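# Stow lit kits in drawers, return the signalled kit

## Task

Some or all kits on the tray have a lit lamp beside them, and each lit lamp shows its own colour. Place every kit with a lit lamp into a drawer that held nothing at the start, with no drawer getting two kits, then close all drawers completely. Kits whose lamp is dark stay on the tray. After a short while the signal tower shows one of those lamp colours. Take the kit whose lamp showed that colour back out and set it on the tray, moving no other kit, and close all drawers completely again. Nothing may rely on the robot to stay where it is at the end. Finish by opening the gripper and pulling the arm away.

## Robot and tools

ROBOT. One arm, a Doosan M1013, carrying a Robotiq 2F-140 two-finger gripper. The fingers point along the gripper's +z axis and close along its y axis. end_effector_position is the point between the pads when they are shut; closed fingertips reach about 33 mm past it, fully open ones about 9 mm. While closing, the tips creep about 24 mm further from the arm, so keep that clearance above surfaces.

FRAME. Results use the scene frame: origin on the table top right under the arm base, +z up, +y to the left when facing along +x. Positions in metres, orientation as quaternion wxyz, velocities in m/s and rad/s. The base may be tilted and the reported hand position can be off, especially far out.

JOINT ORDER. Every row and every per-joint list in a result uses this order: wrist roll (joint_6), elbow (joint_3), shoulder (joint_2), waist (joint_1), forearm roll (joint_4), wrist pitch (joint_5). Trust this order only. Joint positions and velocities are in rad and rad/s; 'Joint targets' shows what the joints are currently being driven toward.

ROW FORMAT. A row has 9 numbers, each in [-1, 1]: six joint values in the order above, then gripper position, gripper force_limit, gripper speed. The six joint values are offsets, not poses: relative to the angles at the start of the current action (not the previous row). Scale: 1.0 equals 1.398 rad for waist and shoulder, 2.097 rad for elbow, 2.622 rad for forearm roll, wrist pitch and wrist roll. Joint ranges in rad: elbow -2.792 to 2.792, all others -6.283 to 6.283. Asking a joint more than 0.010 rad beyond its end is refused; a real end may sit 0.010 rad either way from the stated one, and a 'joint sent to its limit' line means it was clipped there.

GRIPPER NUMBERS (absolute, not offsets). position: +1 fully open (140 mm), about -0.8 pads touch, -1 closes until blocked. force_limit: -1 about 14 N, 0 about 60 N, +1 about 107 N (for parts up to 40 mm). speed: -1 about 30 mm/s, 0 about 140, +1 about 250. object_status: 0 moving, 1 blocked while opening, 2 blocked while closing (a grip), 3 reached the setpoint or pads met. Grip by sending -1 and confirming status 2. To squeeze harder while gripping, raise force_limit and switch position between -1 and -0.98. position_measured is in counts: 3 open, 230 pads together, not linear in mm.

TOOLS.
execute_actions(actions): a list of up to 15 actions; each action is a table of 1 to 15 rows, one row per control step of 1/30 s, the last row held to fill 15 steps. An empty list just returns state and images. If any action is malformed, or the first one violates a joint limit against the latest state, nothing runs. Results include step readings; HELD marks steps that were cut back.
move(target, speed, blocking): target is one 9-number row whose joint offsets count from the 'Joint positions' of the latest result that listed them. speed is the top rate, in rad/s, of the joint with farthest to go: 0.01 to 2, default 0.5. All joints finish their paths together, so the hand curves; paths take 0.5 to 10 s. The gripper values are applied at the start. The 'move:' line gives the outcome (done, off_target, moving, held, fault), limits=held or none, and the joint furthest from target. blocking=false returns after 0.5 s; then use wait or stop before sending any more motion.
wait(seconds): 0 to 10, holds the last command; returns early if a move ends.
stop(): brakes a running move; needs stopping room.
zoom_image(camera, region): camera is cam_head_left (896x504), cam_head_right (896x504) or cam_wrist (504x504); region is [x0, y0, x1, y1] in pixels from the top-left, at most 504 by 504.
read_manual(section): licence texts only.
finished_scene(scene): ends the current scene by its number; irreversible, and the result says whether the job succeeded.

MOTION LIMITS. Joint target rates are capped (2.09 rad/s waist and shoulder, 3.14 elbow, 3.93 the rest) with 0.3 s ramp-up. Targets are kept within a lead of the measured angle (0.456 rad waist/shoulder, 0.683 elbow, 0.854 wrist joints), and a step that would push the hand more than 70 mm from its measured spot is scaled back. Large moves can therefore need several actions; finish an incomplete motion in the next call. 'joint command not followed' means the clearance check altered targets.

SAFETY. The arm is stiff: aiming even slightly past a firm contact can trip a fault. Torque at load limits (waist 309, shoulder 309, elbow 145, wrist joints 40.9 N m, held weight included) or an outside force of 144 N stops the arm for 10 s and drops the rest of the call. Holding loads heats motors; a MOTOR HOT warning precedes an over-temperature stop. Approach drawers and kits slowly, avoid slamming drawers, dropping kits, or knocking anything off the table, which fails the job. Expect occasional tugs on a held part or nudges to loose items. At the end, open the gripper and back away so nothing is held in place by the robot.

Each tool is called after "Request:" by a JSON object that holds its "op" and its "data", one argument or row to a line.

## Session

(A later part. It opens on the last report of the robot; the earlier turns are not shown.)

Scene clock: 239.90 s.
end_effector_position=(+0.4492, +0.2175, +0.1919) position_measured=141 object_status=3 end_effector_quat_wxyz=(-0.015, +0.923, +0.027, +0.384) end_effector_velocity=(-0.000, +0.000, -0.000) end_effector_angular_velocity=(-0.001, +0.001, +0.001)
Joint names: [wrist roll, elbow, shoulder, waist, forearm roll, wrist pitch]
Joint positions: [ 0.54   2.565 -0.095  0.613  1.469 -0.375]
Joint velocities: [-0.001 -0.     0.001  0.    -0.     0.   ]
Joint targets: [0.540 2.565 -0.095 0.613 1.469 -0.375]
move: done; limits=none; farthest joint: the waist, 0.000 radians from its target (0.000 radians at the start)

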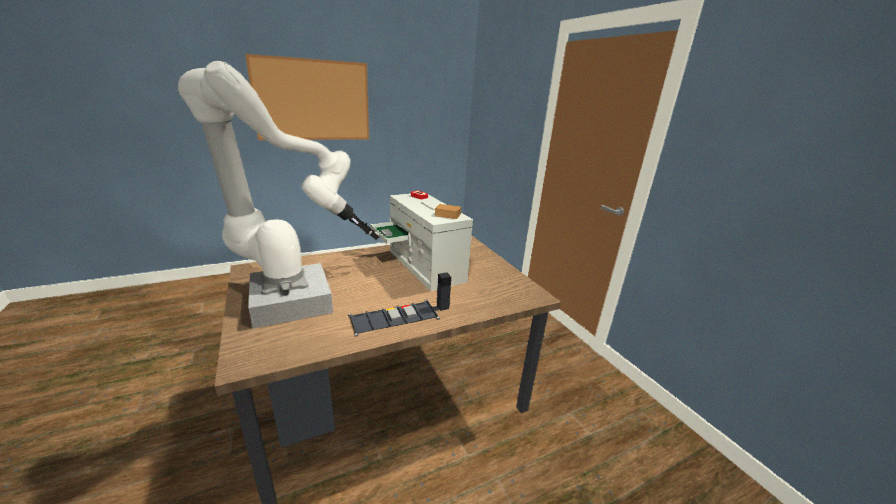

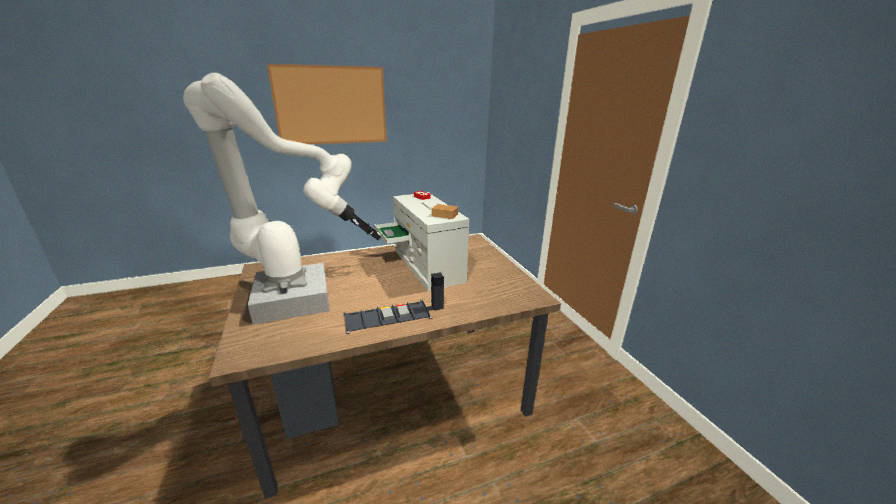

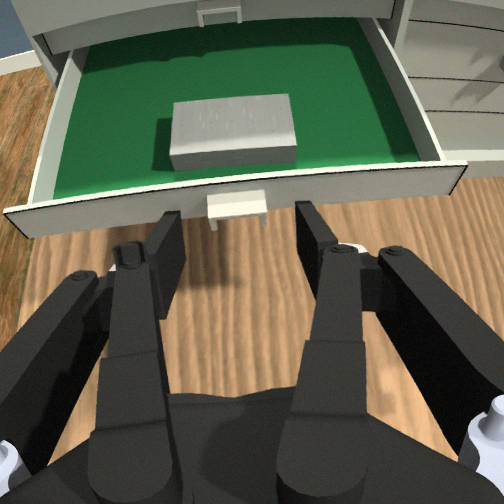

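Request:
{"op": "move", "data": {
  "target": [0,0,0,0,0,0,-1,-0.3,0]
}}

Request:
{"op": "move", "data": {
  "target": [0.0154,-0.0281,0.0476,-0.051,-0.0364,0.0166,-1,-0.3,0],
  "speed": 0.22
}}

Request:
{"op": "move", "data": {
  "target": [0.0095,-0.0306,0.0457,-0.0402,-0.0264,0.0131,-1,-0.3,0],
  "speed": 0.2
}}

Request:
{"op": "move", "data": {
  "target": [0.0015,-0.0333,0.0448,-0.033,-0.0154,0.0112,-1,-0.3,0],
  "speed": 0.13
}}

Request:
{"op": "move", "data": {
  "target": [0,0,0,0,0,0,-0.15,-0.3,-0.5]
}}

Request:
{"op": "move", "data": {
  "target": [-0.1106,-0.01,-0.0396,0.0009,0.1076,0.0044,-0.15,-0.3,0],
  "speed": 0.5
}}

Scene clock: 247.60 s.
end_effector_position=(+0.4493, +0.2175, +0.1919) position_measured=192 object_status=2 end_effector_quat_wxyz=(-0.015, +0.923, +0.027, +0.384) end_effector_velocity=(-0.000, +0.000, +0.000) end_effector_angular_velocity=(+0.000, -0.000, +0.001)
Joint names: [wrist roll, elbow, shoulder, waist, forearm roll, wrist pitch]
Joint positions: [ 0.54   2.565 -0.095  0.613  1.469 -0.375]
Joint velocities: [ 0.     0.    -0.     0.    -0.001  0.001]
Joint targets: [0.540 2.565 -0.095 0.613 1.469 -0.375]
move: done; limits=none; farthest joint: the waist, 0.000 radians from its target (0.000 radians at the start)

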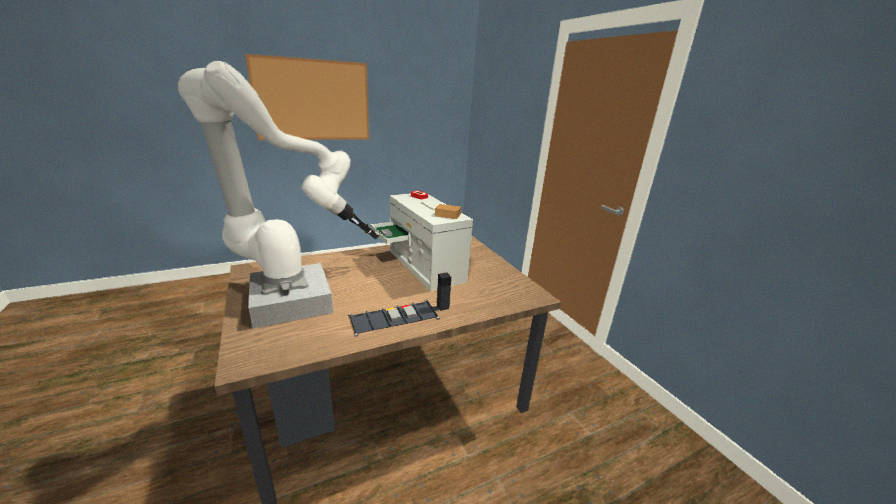

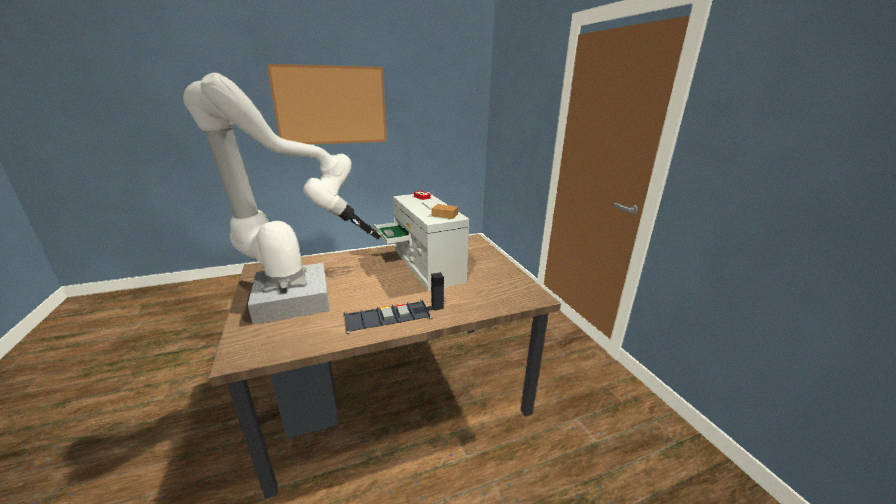

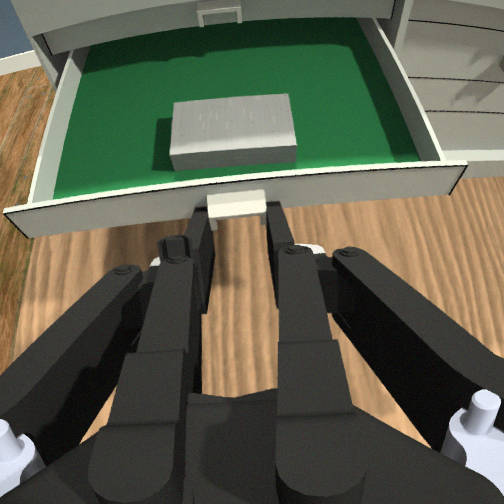

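Scene clock: 248.40 s.
end_effector_position=(+0.4948, +0.2219, +0.1918) position_measured=192 object_status=2 end_effector_quat_wxyz=(-0.015, +0.923, +0.028, +0.384) end_effector_velocity=(+0.001, -0.000, +0.000) end_effector_angular_velocity=(-0.001, -0.000, -0.001)
Joint names: [wrist roll, elbow, shoulder, waist, forearm roll, wrist pitch]
Joint positions: [ 0.58   2.506 -0.029  0.542  1.374 -0.332]
Joint velocities: [ 0.    -0.     0.001 -0.001 -0.001 -0.001]
Joint targets: [0.580 2.506 -0.029 0.542 1.373 -0.332]
move: done; limits=none; farthest joint: the waist, 0.000 radians from its target (0.071 radians at the start)

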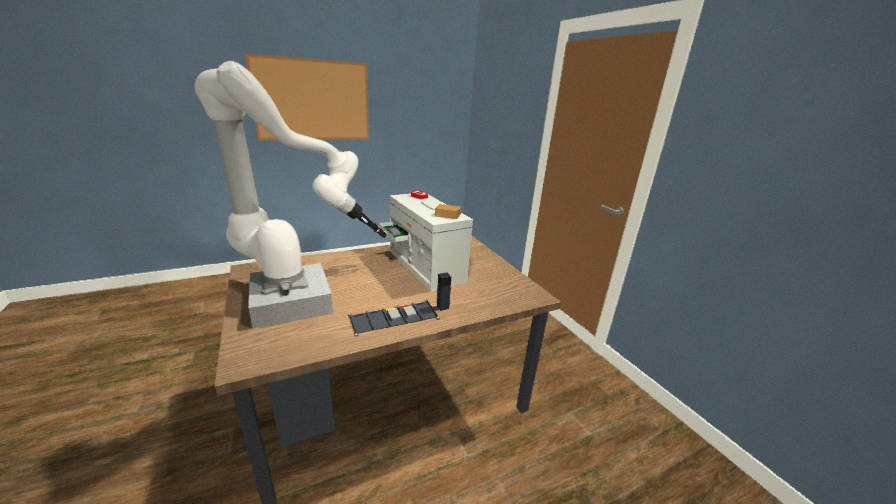

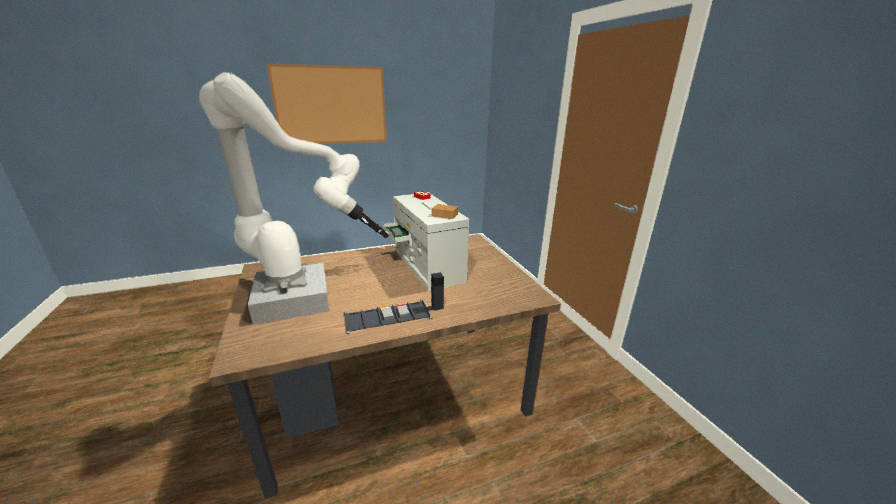

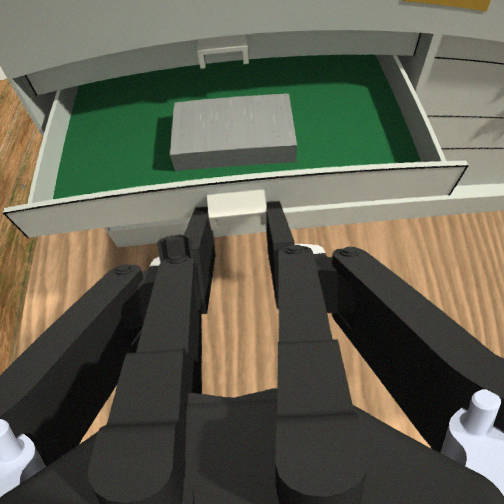

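Scene clock: 249.20 s.
end_effector_position=(+0.5406, +0.2261, +0.1919) position_measured=192 object_status=2 end_effector_quat_wxyz=(-0.015, +0.923, +0.029, +0.384) end_effector_velocity=(+0.000, +0.000, -0.000) end_effector_angular_velocity=(+0.000, +0.000, +0.000)
Joint names: [wrist roll, elbow, shoulder, waist, forearm roll, wrist pitch]
Joint positions: [ 0.605  2.442  0.035  0.486  1.304 -0.297]
Joint velocities: [ 0.    -0.     0.    -0.001 -0.001  0.001]
Joint targets: [0.605 2.442 0.035 0.486 1.304 -0.297]
move: done; limits=none; farthest joint: the waist, 0.000 radians from its target (0.056 radians at the start)

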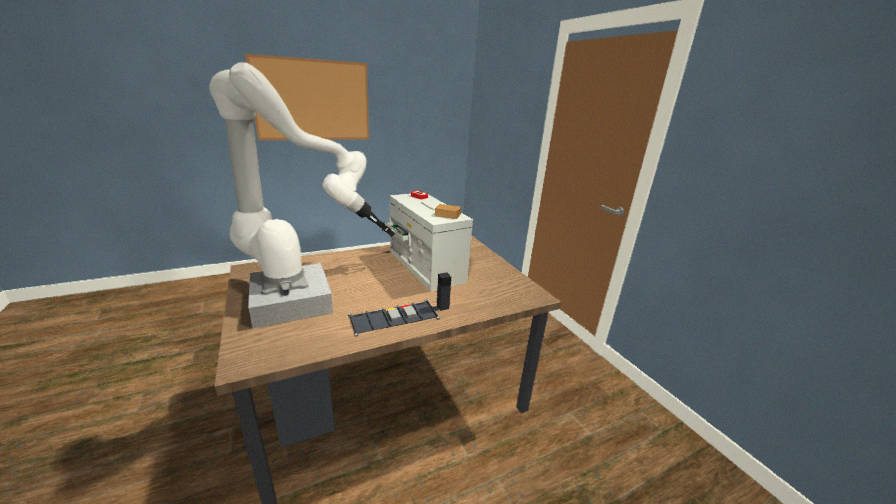

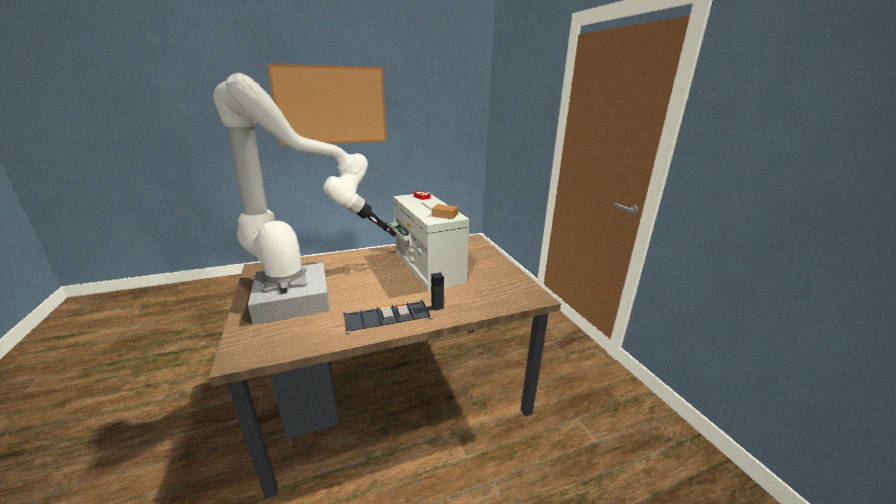

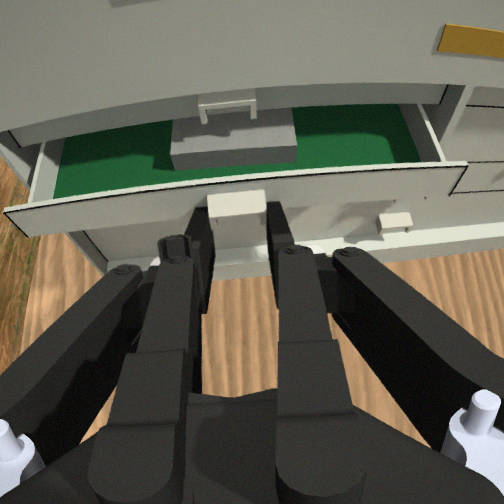

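Scene clock: 250.07 s.
end_effector_position=(+0.5875, +0.2300, +0.1919) position_measured=192 object_status=2 end_effector_quat_wxyz=(-0.015, +0.923, +0.029, +0.384) end_effector_velocity=(+0.000, +0.000, -0.000) end_effector_angular_velocity=(-0.001, +0.000, +0.002)
Joint names: [wrist roll, elbow, shoulder, waist, forearm roll, wrist pitch]
Joint positions: [ 0.609  2.372  0.097  0.44   1.264 -0.268]
Joint velocities: [-0.001 -0.001  0.001 -0.001 -0.002  0.001]
Joint targets: [0.609 2.372 0.098 0.440 1.264 -0.268]
move: done; limits=none; farthest joint: the waist, 0.000 radians from its target (0.046 radians at the start)

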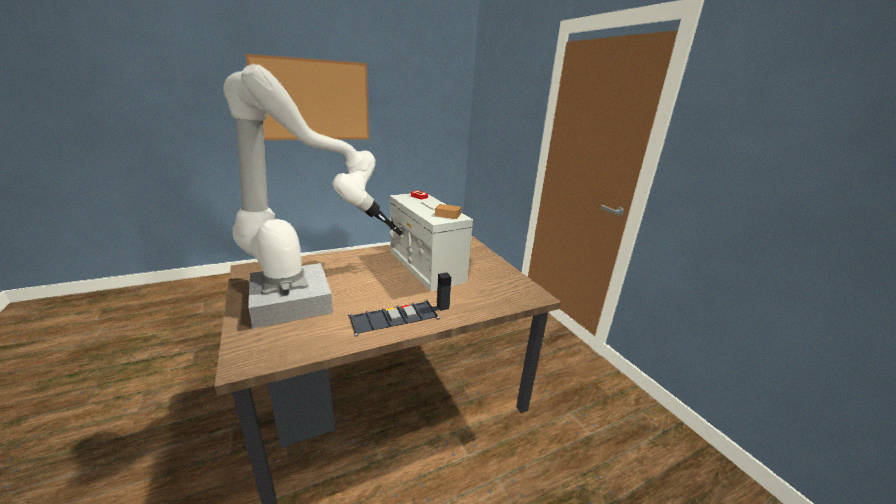

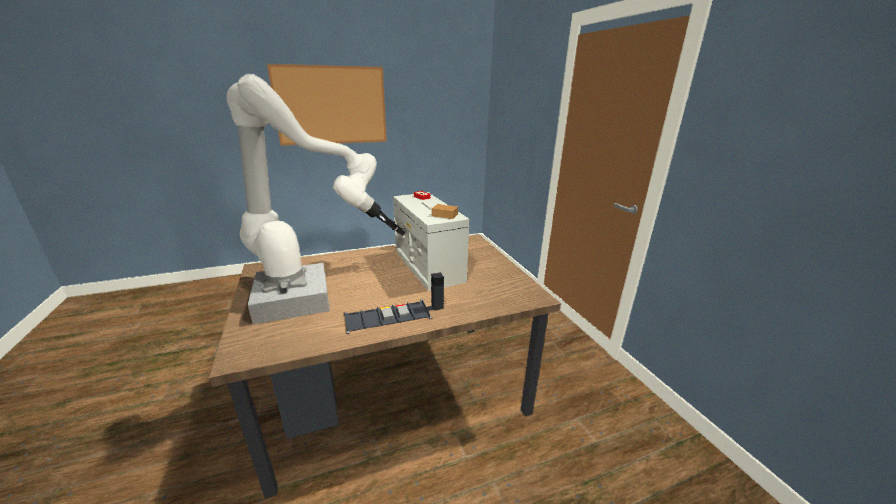

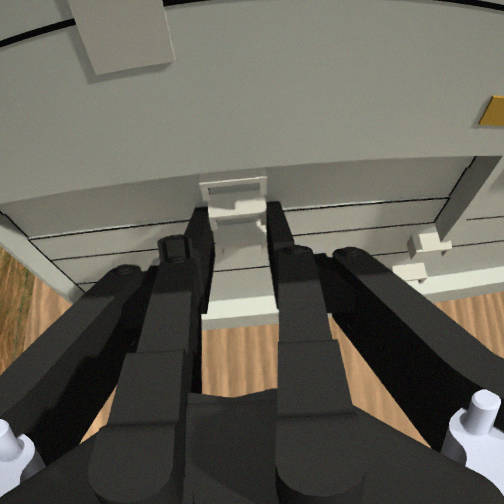

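Scene clock: 250.60 s.
end_effector_position=(+0.5875, +0.2300, +0.1919) position_measured=148 object_status=0 end_effector_quat_wxyz=(-0.015, +0.923, +0.029, +0.384) end_effector_velocity=(-0.000, -0.000, -0.000) end_effector_angular_velocity=(-0.000, +0.000, -0.000)
Joint names: [wrist roll, elbow, shoulder, waist, forearm roll, wrist pitch]
Joint positions: [ 0.609  2.372  0.098  0.44   1.264 -0.268]
Joint velocities: [-0.001 -0.     0.     0.     0.001 -0.   ]
Joint targets: [0.609 2.372 0.097 0.440 1.264 -0.268]
move: done; limits=none; farthest joint: the shoulder, 0.001 radians from its target (0.000 radians at the start)

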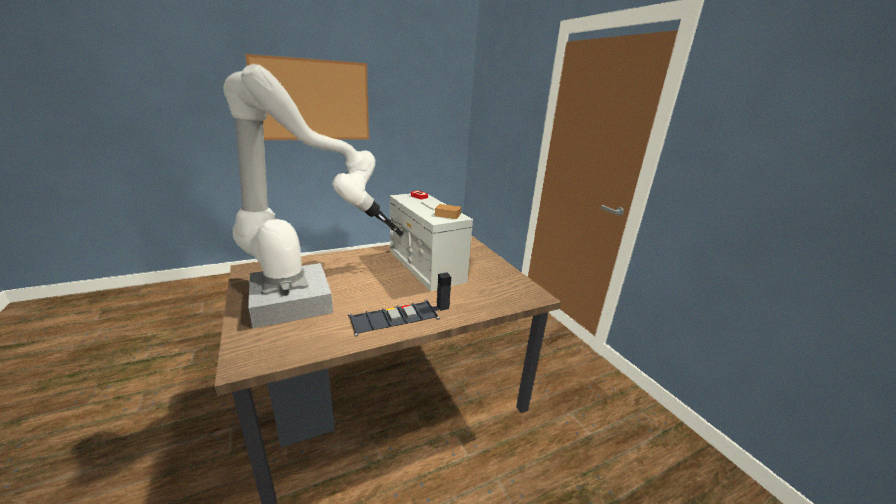

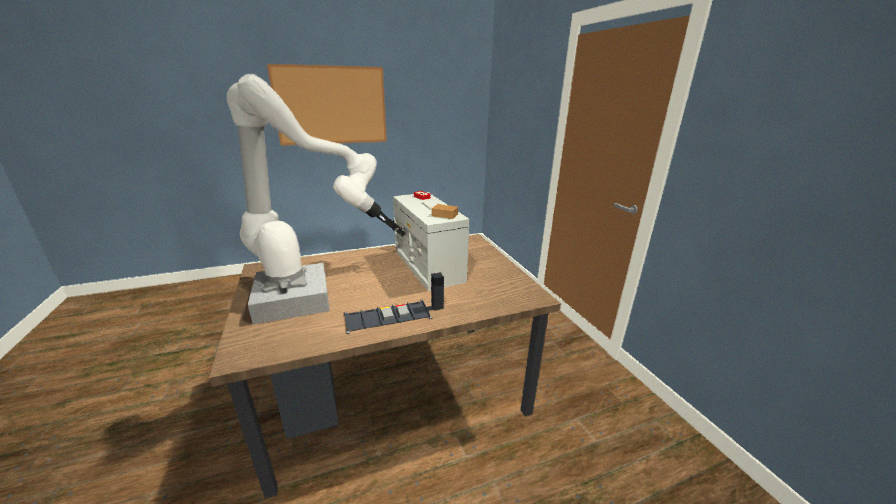

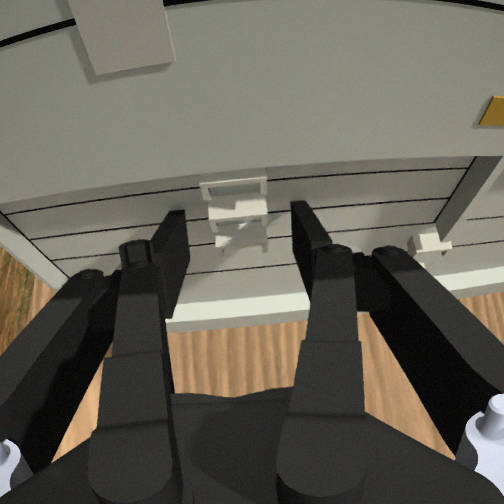

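Scene clock: 251.63 s.
end_effector_position=(+0.5856, +0.2300, +0.2222) position_measured=148 object_status=3 end_effector_quat_wxyz=(-0.016, +0.923, +0.028, +0.384) end_effector_velocity=(-0.000, +0.000, -0.000) end_effector_angular_velocity=(-0.000, -0.000, +0.001)
Joint names: [wrist roll, elbow, shoulder, waist, forearm roll, wrist pitch]
Joint positions: [ 0.319  2.351  0.042  0.441  1.546 -0.256]
Joint velocities: [-0.    -0.     0.     0.    -0.001  0.   ]
Joint targets: [0.319 2.351 0.042 0.441 1.546 -0.256]
move: done; limits=none; farthest joint: the waist, 0.000 radians from its target (0.002 radians at the start)

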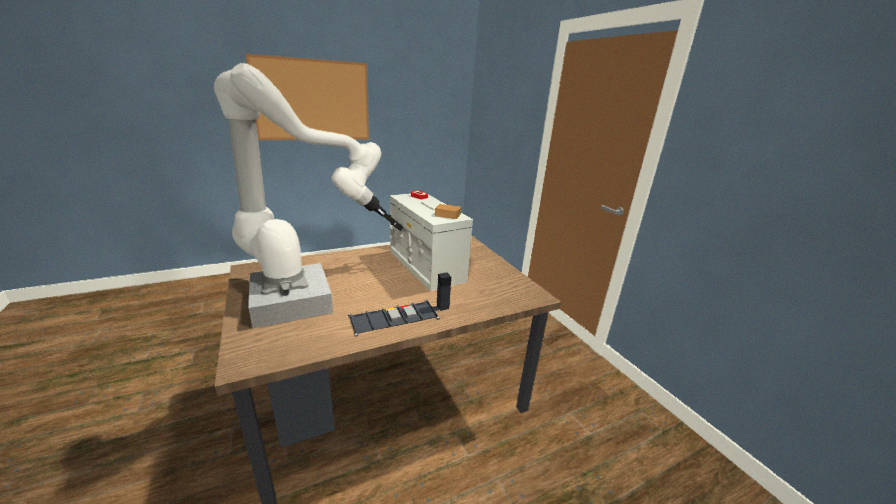

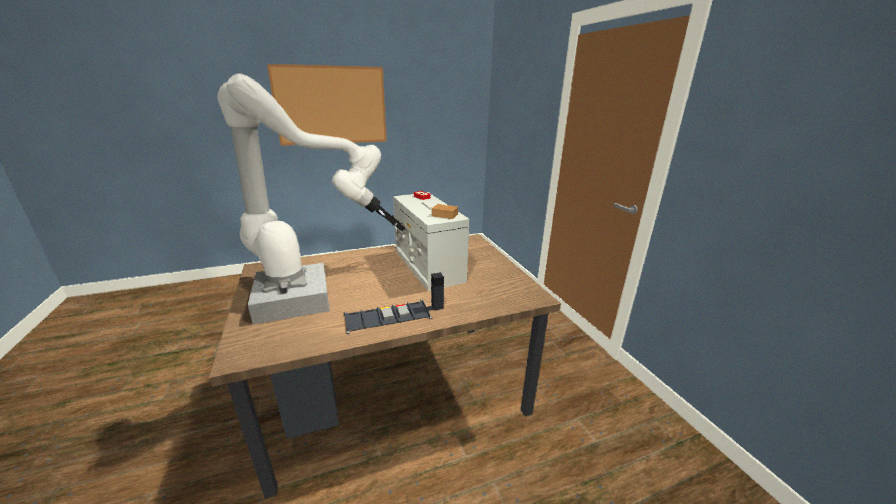

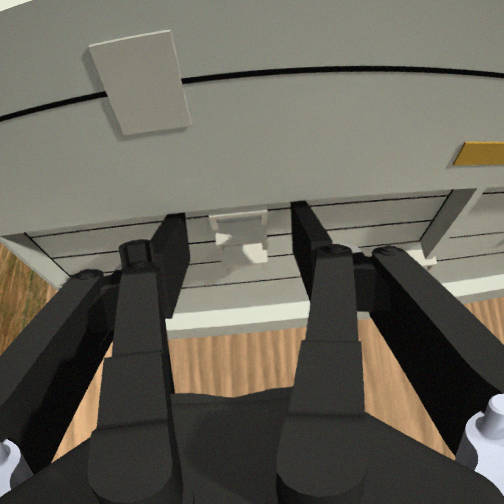

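Request:
{"op": "move", "data": {
  "target": [0,0,0.003,-0.0007,0,0,-0.15,-0.3,0],
  "speed": 0.1
}}

Request:
{"op": "move", "data": {
  "target": [0,0,0,0,0,0,-1,-0.3,0]
}}

Request:
{"op": "move", "data": {
  "target": [0.0008,0.0317,-0.0467,0.0322,0.0117,-0.0118,-1,-0.3,0],
  "speed": 0.17
}}

Scene clock: 255.37 s.
end_effector_position=(+0.5857, +0.2294, +0.2195) position_measured=148 object_status=3 end_effector_quat_wxyz=(-0.015, +0.923, +0.028, +0.382) end_effector_velocity=(-0.000, +0.001, +0.000) end_effector_angular_velocity=(+0.002, +0.000, +0.000)
Joint names: [wrist roll, elbow, shoulder, waist, forearm roll, wrist pitch]
Joint positions: [ 0.319  2.351  0.046  0.44   1.546 -0.256]
Joint velocities: [ 0.001  0.    -0.     0.     0.001  0.001]
Joint targets: [0.319 2.351 0.046 0.440 1.546 -0.256]
move: done; limits=none; farthest joint: the waist, 0.000 radians from its target (0.001 radians at the start)

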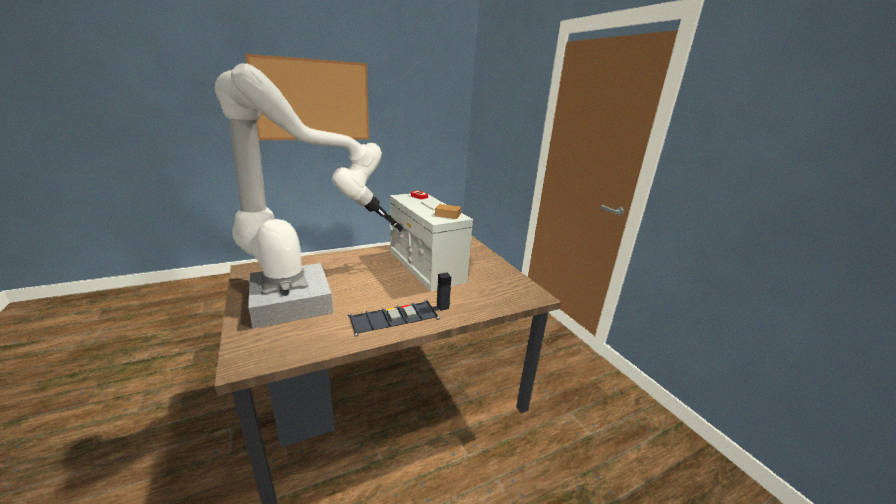

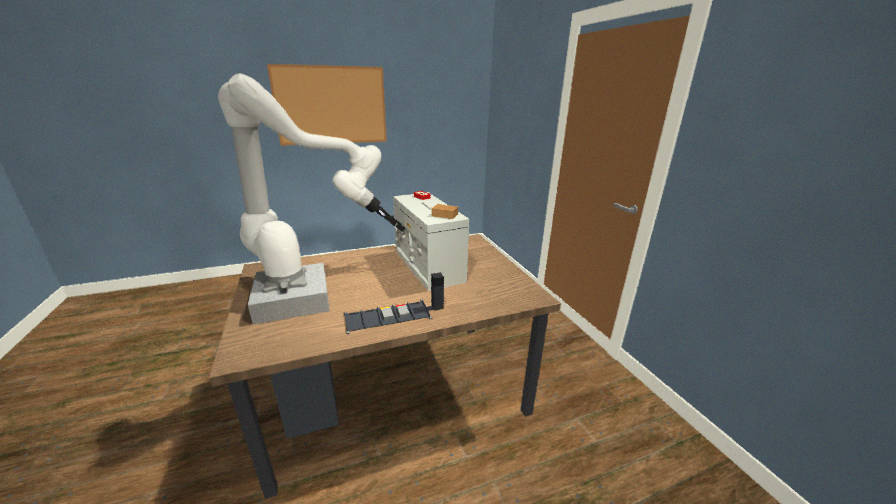

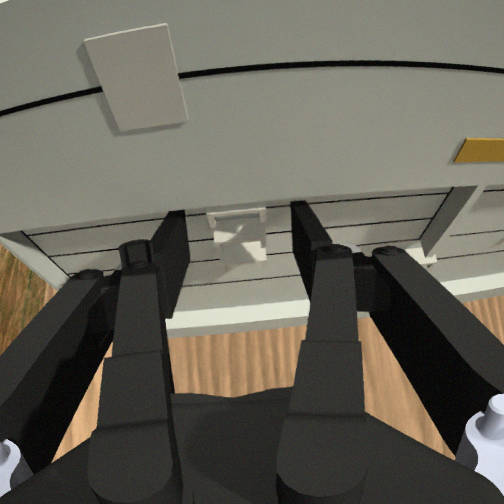

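Scene clock: 255.87 s.
end_effector_position=(+0.5857, +0.2294, +0.2196) position_measured=192 object_status=2 end_effector_quat_wxyz=(-0.015, +0.923, +0.028, +0.382) end_effector_velocity=(-0.000, +0.000, +0.000) end_effector_angular_velocity=(-0.002, -0.000, +0.004)
Joint names: [wrist roll, elbow, shoulder, waist, forearm roll, wrist pitch]
Joint positions: [ 0.319  2.351  0.046  0.44   1.546 -0.256]
Joint velocities: [-0.003 -0.    -0.     0.    -0.002  0.001]
Joint targets: [0.319 2.351 0.046 0.440 1.546 -0.256]
move: done; limits=none; farthest joint: the waist, 0.000 radians from its target (0.000 radians at the start)

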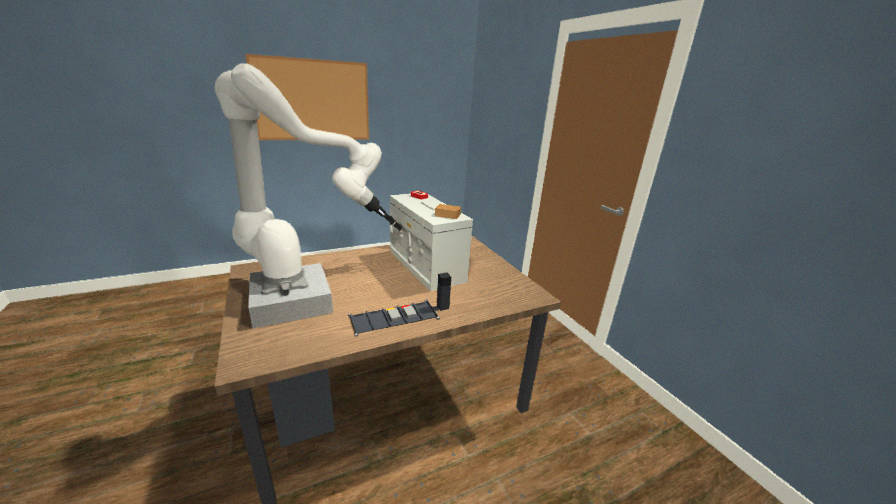

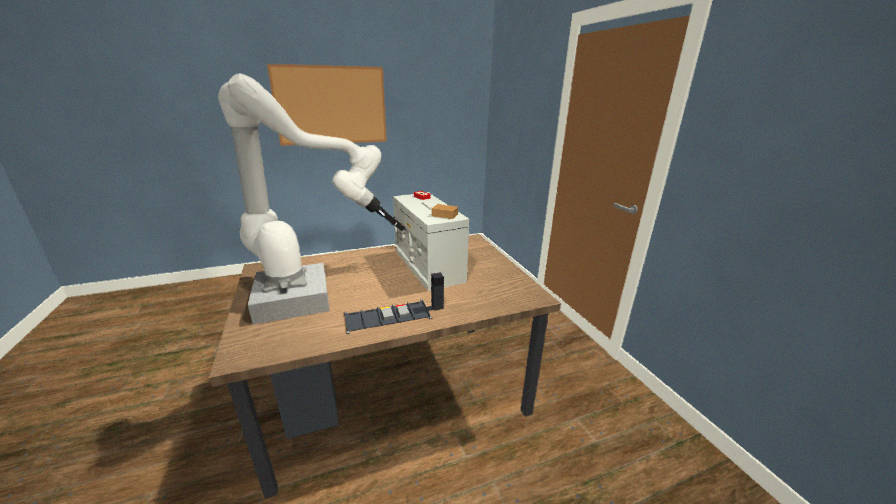

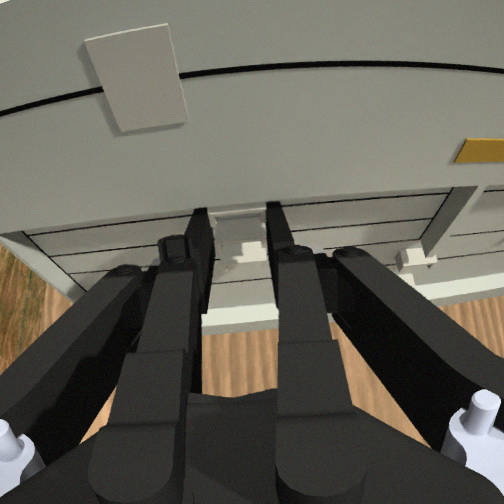

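Scene clock: 256.67 s.
end_effector_position=(+0.5400, +0.2254, +0.2197) position_measured=192 object_status=2 end_effector_quat_wxyz=(-0.014, +0.923, +0.028, +0.382) end_effector_velocity=(-0.001, +0.000, -0.000) end_effector_angular_velocity=(+0.000, +0.001, +0.001)
Joint names: [wrist roll, elbow, shoulder, waist, forearm roll, wrist pitch]
Joint positions: [ 0.321  2.418 -0.019  0.485  1.577 -0.287]
Joint velocities: [-0.     0.001 -0.     0.     0.001  0.001]
Joint targets: [0.321 2.418 -0.019 0.485 1.577 -0.287]
move: done; limits=none; farthest joint: the waist, 0.000 radians from its target (0.045 radians at the start)

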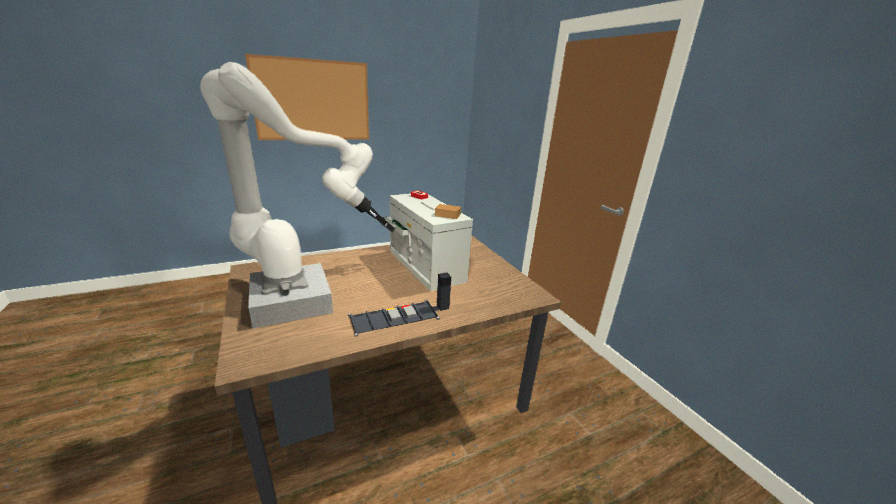

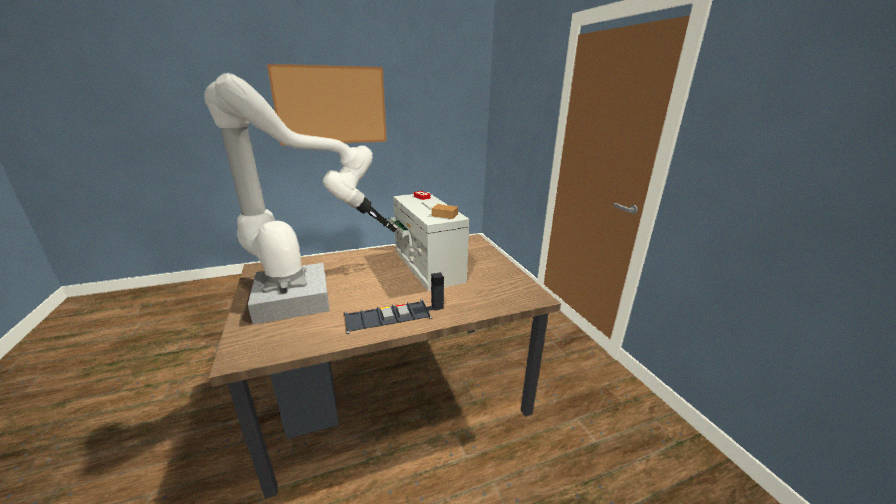

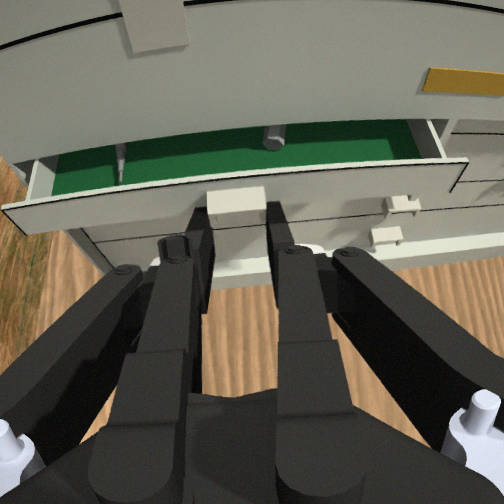

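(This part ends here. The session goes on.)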